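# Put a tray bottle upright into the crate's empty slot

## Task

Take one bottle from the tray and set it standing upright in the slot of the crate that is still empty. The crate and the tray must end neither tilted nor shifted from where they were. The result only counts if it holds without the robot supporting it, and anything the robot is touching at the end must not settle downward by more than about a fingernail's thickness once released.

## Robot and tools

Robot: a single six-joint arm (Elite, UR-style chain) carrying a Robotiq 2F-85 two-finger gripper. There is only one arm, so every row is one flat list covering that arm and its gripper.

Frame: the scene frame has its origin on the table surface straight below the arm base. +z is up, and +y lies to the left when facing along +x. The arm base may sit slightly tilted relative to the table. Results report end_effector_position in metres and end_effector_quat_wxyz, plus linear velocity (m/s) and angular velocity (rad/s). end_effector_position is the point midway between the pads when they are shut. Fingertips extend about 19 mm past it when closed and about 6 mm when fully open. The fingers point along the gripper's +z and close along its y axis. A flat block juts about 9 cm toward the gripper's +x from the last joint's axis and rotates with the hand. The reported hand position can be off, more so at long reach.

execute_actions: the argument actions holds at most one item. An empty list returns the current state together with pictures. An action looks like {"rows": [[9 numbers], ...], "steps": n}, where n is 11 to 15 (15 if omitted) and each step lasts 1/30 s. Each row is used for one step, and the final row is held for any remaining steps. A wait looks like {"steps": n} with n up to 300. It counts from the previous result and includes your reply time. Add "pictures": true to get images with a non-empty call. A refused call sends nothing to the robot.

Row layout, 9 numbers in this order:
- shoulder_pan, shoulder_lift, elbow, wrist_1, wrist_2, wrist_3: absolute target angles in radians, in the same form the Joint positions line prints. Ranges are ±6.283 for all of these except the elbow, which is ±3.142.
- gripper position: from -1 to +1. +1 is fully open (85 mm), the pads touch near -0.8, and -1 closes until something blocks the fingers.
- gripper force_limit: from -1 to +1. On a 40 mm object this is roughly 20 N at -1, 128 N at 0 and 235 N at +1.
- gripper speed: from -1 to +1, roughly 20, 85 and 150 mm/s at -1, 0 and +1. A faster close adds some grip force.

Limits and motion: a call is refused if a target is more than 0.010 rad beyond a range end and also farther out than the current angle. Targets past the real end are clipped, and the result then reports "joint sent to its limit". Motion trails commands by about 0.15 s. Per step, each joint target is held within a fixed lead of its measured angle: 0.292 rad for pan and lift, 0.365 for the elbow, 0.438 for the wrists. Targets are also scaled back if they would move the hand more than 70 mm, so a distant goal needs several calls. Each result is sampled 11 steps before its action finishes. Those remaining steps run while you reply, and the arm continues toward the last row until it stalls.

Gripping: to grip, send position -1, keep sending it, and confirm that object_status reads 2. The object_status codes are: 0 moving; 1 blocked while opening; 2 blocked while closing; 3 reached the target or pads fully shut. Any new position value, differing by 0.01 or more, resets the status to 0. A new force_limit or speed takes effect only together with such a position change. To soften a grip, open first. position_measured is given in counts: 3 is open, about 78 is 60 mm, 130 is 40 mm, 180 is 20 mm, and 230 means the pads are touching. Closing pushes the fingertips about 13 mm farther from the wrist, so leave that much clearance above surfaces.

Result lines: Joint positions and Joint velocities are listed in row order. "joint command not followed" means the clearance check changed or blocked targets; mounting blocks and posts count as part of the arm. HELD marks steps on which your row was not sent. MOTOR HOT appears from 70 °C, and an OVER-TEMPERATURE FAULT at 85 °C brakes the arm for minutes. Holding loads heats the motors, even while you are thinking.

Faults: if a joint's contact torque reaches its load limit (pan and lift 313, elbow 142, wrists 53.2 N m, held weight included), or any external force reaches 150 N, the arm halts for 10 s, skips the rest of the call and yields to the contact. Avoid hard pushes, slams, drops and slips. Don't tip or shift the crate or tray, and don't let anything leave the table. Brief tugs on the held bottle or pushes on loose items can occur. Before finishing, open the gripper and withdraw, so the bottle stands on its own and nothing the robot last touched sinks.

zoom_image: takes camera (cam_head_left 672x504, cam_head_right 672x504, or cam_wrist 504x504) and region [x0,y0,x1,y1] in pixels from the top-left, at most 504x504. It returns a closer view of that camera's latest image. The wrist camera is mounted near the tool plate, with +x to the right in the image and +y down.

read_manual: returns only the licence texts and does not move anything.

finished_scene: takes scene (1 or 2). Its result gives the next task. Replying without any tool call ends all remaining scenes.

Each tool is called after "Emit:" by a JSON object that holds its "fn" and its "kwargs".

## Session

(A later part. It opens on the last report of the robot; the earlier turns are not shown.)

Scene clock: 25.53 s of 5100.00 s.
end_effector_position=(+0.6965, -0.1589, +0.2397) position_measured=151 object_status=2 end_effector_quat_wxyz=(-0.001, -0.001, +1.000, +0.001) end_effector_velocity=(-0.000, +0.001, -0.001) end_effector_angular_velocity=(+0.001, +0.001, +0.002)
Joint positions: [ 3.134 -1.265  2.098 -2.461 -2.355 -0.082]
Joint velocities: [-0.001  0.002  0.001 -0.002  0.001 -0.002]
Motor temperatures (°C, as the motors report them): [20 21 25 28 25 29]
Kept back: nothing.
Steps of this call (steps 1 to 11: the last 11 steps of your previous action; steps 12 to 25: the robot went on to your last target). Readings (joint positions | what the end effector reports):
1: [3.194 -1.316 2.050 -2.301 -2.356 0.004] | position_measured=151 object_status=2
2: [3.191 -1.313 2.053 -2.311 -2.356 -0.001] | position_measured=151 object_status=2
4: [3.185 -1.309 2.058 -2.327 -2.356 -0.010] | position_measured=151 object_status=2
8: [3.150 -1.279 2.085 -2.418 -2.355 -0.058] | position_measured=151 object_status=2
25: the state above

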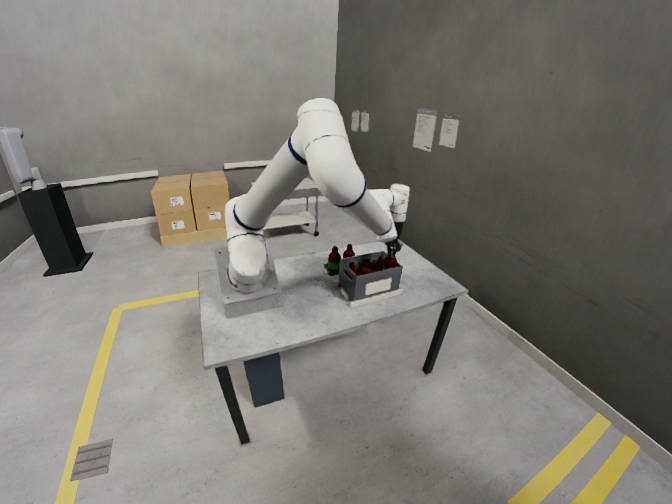

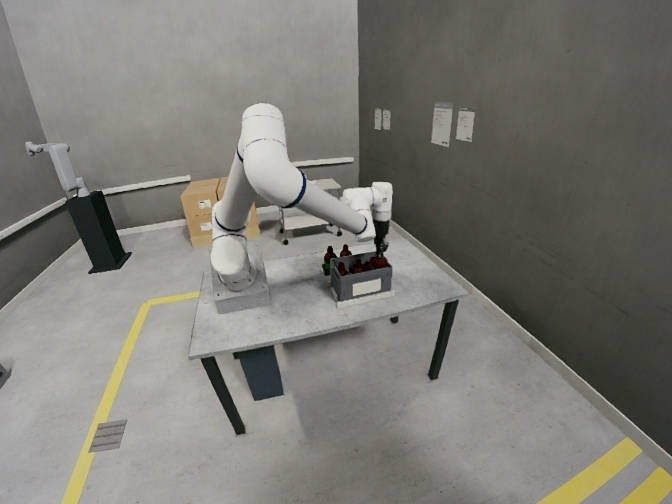

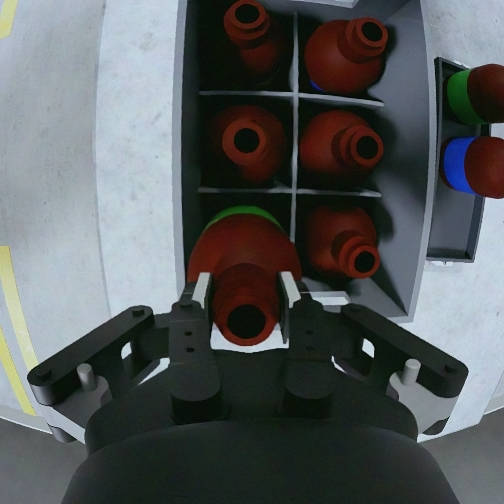

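Emit:
{"fn": "execute_actions", "kwargs": {"actions": [{"rows":[[3.0875,-1.2179,2.1257,-2.582,-2.3505,-0.1466,-1,-0.3,0]],"steps":11}]}}

Emit:
{"fn": "execute_actions", "kwargs": {"actions": [{"rows":[[3.0493,-1.1738,2.143,-2.681,-2.346,-0.2,-1,-0.3,0]],"steps":15}]}}

Emit:
{"fn": "execute_actions", "kwargs": {"actions": [{"steps":20}], "pictures": true}}

Emit:
{"fn": "zoom_image", "kwargs": {"camera": "cam_head_right", "region": [320, 220, 420, 300]}}

Scene clock: 25.97 s of 5100.00 s.
end_effector_position=(+0.6965, -0.1589, +0.2395) position_measured=151 object_status=2 end_effector_quat_wxyz=(-0.001, -0.001, +1.000, +0.001) end_effector_velocity=(-0.000, +0.000, +0.000) end_effector_angular_velocity=(+0.001, +0.000, +0.000)
Joint positions: [ 3.134 -1.265  2.098 -2.461 -2.355 -0.082]
Joint velocities: [-0.    -0.001  0.     0.001  0.001  0.   ]
Motor temperatures (°C, as the motors report them): [20 21 25 28 25 29]
Kept back: the last 11 steps of this action.
Steps of this call (steps 1 to 13: the robot went on to your last target). Readings (joint positions | what the end effector reports):
1: [3.134 -1.265 2.098 -2.461 -2.355 -0.082] | position_measured=151 object_status=2
2: [3.134 -1.265 2.098 -2.461 -2.355 -0.082] | position_measured=151 object_status=2
4: [3.134 -1.265 2.098 -2.461 -2.355 -0.082] | position_measured=151 object_status=2
8: [3.134 -1.265 2.098 -2.461 -2.355 -0.082] | position_measured=151 object_status=2
13: the state above

Scene clock: 26.47 s of 5100.00 s.
end_effector_position=(+0.6965, -0.1585, +0.1732) position_measured=151 object_status=2 end_effector_quat_wxyz=(-0.001, -0.001, +1.000, +0.001) end_effector_velocity=(+0.010, -0.010, -0.132) end_effector_angular_velocity=(-0.008, -0.015, -0.021)
Joint positions: [ 3.066 -1.192  2.136 -2.638 -2.348 -0.177]
Joint velocities: [-0.144  0.161  0.049 -0.373  0.013 -0.195]
Motor temperatures (°C, as the motors report them): [20 21 25 28 25 29]
Steps of this call (steps 1 to 11: the last 11 steps of your previous action; steps 12 to 15: the first 4 steps of this action). Readings (joint positions | what the end effector reports):
12: [3.088 -1.218 2.125 -2.580 -2.350 -0.146] | position_measured=151 object_status=2
13: [3.079 -1.209 2.129 -2.605 -2.350 -0.159] | position_measured=151 object_status=2
15: the state above

Scene clock: 27.13 s of 5100.00 s.
end_effector_position=(+0.6964, -0.1588, +0.1577) position_measured=151 object_status=2 end_effector_quat_wxyz=(-0.001, -0.001, +1.000, +0.001) end_effector_velocity=(-0.000, +0.001, -0.001) end_effector_angular_velocity=(-0.000, +0.001, +0.001)
Joint positions: [ 3.049 -1.174  2.143 -2.681 -2.346 -0.2  ]
Joint velocities: [-0.     0.002  0.    -0.001 -0.    -0.001]
Motor temperatures (°C, as the motors report them): [20 21 25 28 25 29]
Kept back: nothing.
Steps of this call (steps 1 to 11: the last 11 steps of your previous action; steps 12 to 20: the robot went on to your last target). Readings (joint positions | what the end effector reports):
1: [3.061 -1.188 2.137 -2.649 -2.347 -0.183] | position_measured=151 object_status=2
2: [3.058 -1.184 2.139 -2.657 -2.347 -0.187] | position_measured=151 object_status=2
4: [3.054 -1.180 2.141 -2.668 -2.347 -0.193] | position_measured=151 object_status=2
8: [3.051 -1.176 2.142 -2.677 -2.346 -0.198] | position_measured=151 object_status=2
20: the state above

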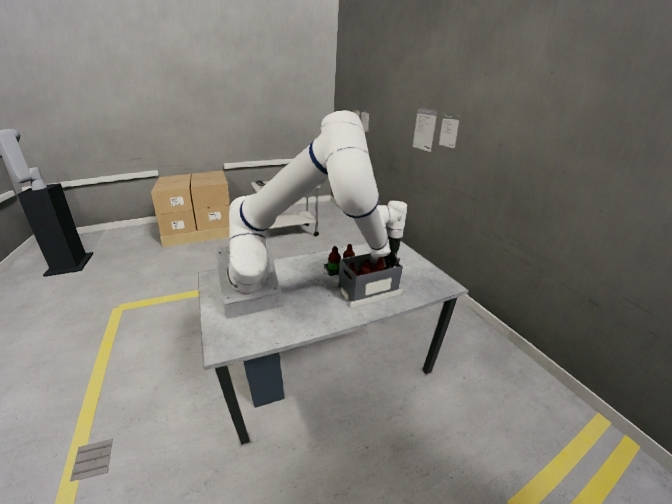

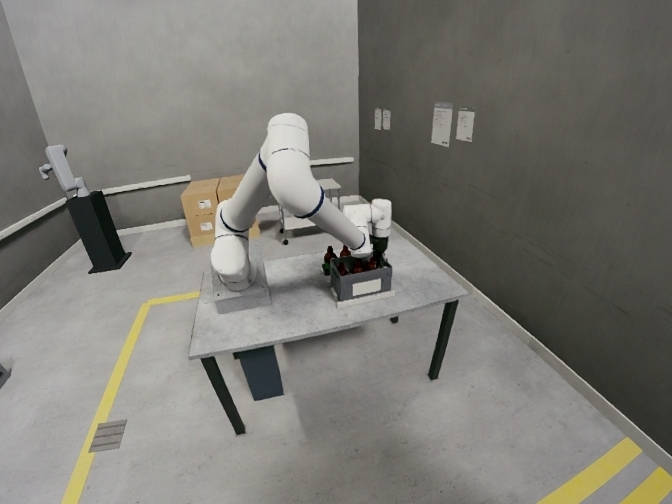

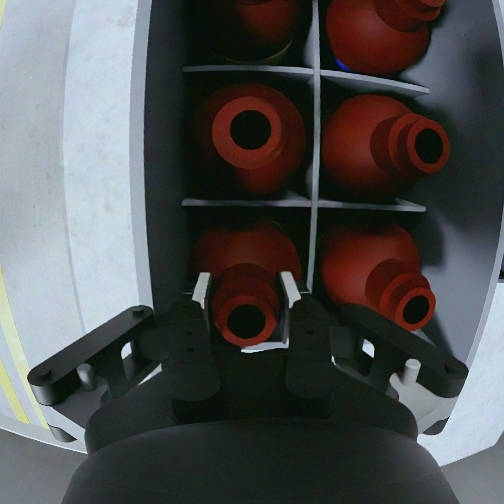

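Region (320, 220, 420, 300) of cam_head_right's 672x504 image, scaled by 5.040, with more detail than that image has; it fills the top 403 rows of this view, and the rest is white.

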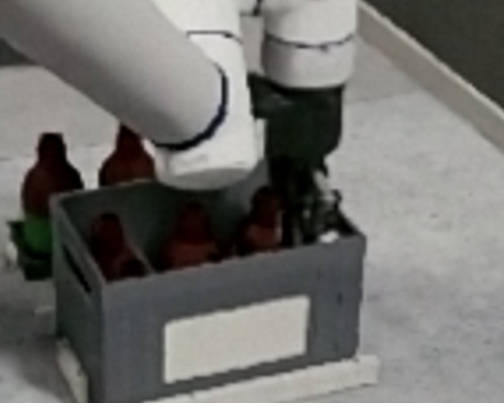

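Emit:
{"fn": "execute_actions", "kwargs": {"actions": [{"rows":[[3.042,-1.165,2.1458,-2.6995,-2.345,-0.21,-1,-0.3,0]],"steps":15}]}}

Emit:
{"fn": "execute_actions", "kwargs": {"actions": [{"rows":[[3.042,-1.165,2.1458,-2.6995,-2.345,-0.21,0.1,-0.3,-0.3]],"steps":15}]}}

Emit:
{"fn": "execute_actions", "kwargs": {"actions": [{"rows":[[3.1338,-1.2652,2.0981,-2.4614,-2.3545,-0.0817,0.1,-0.3,-0.3]],"steps":15}]}}

Emit:
{"fn": "execute_actions", "kwargs": {"actions": [{"steps":20}], "pictures": true}}

Scene clock: 27.83 s of 5100.00 s.
end_effector_position=(+0.6963, -0.1587, +0.1534) position_measured=151 object_status=2 end_effector_quat_wxyz=(-0.001, -0.001, +1.000, +0.001) end_effector_velocity=(+0.001, -0.002, -0.024) end_effector_angular_velocity=(-0.001, -0.001, -0.004)
Joint positions: [ 3.045 -1.169  2.145 -2.692 -2.345 -0.206]
Joint velocities: [-0.027  0.029  0.008 -0.065  0.003 -0.035]
Motor temperatures (°C, as the motors report them): [20 21 25 28 25 29]
Steps of this call (steps 1 to 15: the robot went on to your last target; steps 16 to 17: nothing new was sent; steps 18 to 21: the first 4 steps of this action). Readings (joint positions | what the end effector reports):
18: [3.049 -1.173 2.143 -2.682 -2.346 -0.200] | position_measured=151 object_status=2
19: [3.047 -1.172 2.144 -2.686 -2.346 -0.203] | position_measured=151 object_status=2
21: the state above

Scene clock: 28.33 s of 5100.00 s.
end_effector_position=(+0.6963, -0.1588, +0.1507) position_measured=143 object_status=0 end_effector_quat_wxyz=(-0.001, -0.001, +1.000, +0.001) end_effector_velocity=(+0.000, -0.000, -0.000) end_effector_angular_velocity=(+0.000, -0.000, +0.000)
Joint positions: [ 3.042 -1.165  2.146 -2.699 -2.345 -0.21 ]
Joint velocities: [-0.    -0.    -0.    -0.     0.    -0.001]
Motor temperatures (°C, as the motors report them): [20 21 25 28 25 29]
Steps of this call (steps 1 to 11: the last 11 steps of your previous action; steps 12 to 15: the first 4 steps of this action). Readings (joint positions | what the end effector reports):
12: [3.042 -1.165 2.146 -2.699 -2.345 -0.210] | position_measured=151 object_status=0
13: [3.042 -1.165 2.146 -2.699 -2.345 -0.210] | position_measured=151 object_status=0
15: the state above

Scene clock: 28.83 s of 5100.00 s.
end_effector_position=(+0.6987, -0.1586, +0.1905) position_measured=117 object_status=3 end_effector_quat_wxyz=(-0.001, -0.001, +1.000, +0.001) end_effector_velocity=(+0.008, -0.004, +0.394) end_effector_angular_velocity=(-0.003, -0.010, -0.002)
Joint positions: [ 3.083 -1.21   2.124 -2.592 -2.349 -0.152]
Joint velocities: [ 0.403 -0.444 -0.213  1.037 -0.045  0.554]
Motor temperatures (°C, as the motors report them): [20 21 25 28 25 29]
Steps of this call (steps 1 to 11: the last 11 steps of your previous action; steps 12 to 15: the first 4 steps of this action). Readings (joint positions | what the end effector reports):
12: [3.043 -1.166 2.145 -2.696 -2.345 -0.208] | position_measured=117 object_status=0
13: [3.053 -1.177 2.141 -2.670 -2.346 -0.194] | position_measured=117 object_status=0
15: the state above

Scene clock: 29.50 s of 5100.00 s.
end_effector_position=(+0.6965, -0.1589, +0.2394) position_measured=117 object_status=3 end_effector_quat_wxyz=(-0.001, -0.001, +1.000, +0.001) end_effector_velocity=(-0.000, -0.000, +0.001) end_effector_angular_velocity=(-0.000, +0.000, +0.001)
Joint positions: [ 3.134 -1.265  2.098 -2.462 -2.354 -0.082]
Joint velocities: [ 0.001 -0.002 -0.001  0.004 -0.     0.001]
Motor temperatures (°C, as the motors report them): [20 21 25 28 25 29]
Kept back: nothing.
Steps of this call (steps 1 to 11: the last 11 steps of your previous action; steps 12 to 20: the robot went on to your last target). Readings (joint positions | what the end effector reports):
1: [3.096 -1.224 2.118 -2.559 -2.350 -0.134] | position_measured=117 object_status=3
2: [3.106 -1.235 2.113 -2.535 -2.352 -0.121] | position_measured=117 object_status=3
4: [3.118 -1.248 2.106 -2.502 -2.353 -0.104] | position_measured=117 object_status=3
8: [3.129 -1.260 2.101 -2.474 -2.354 -0.089] | position_measured=117 object_status=3
20: the state above

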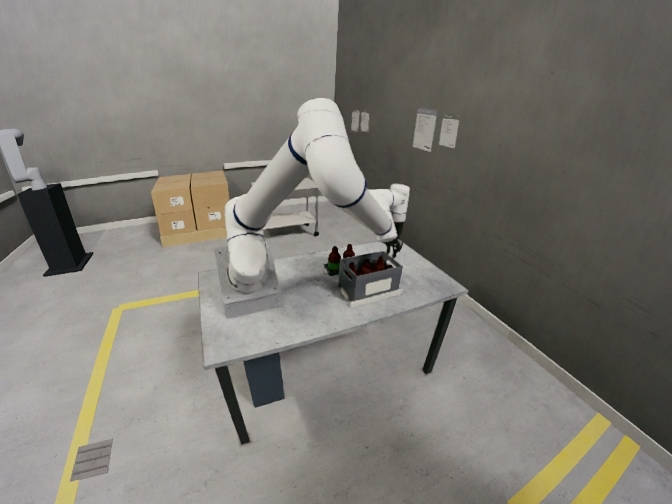

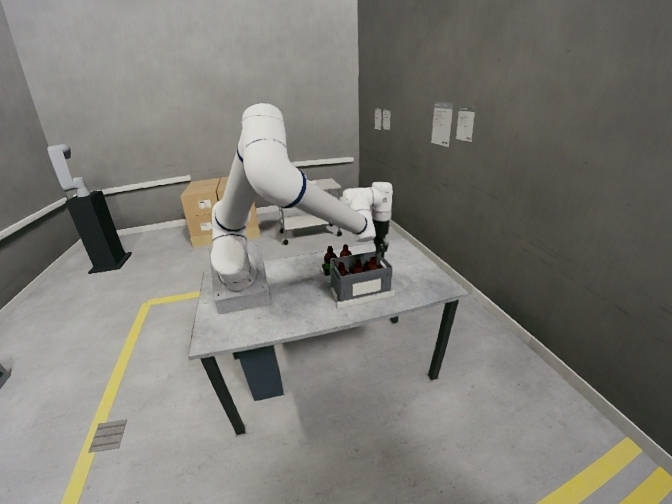

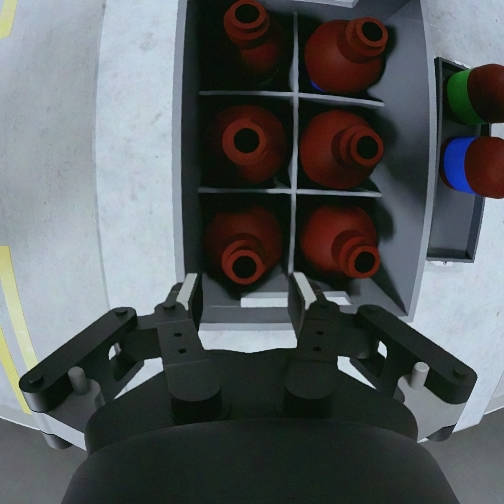

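Emit:
{"fn": "finished_scene", "kwargs": {"scene": 1}}

The scene is finished: the task was done.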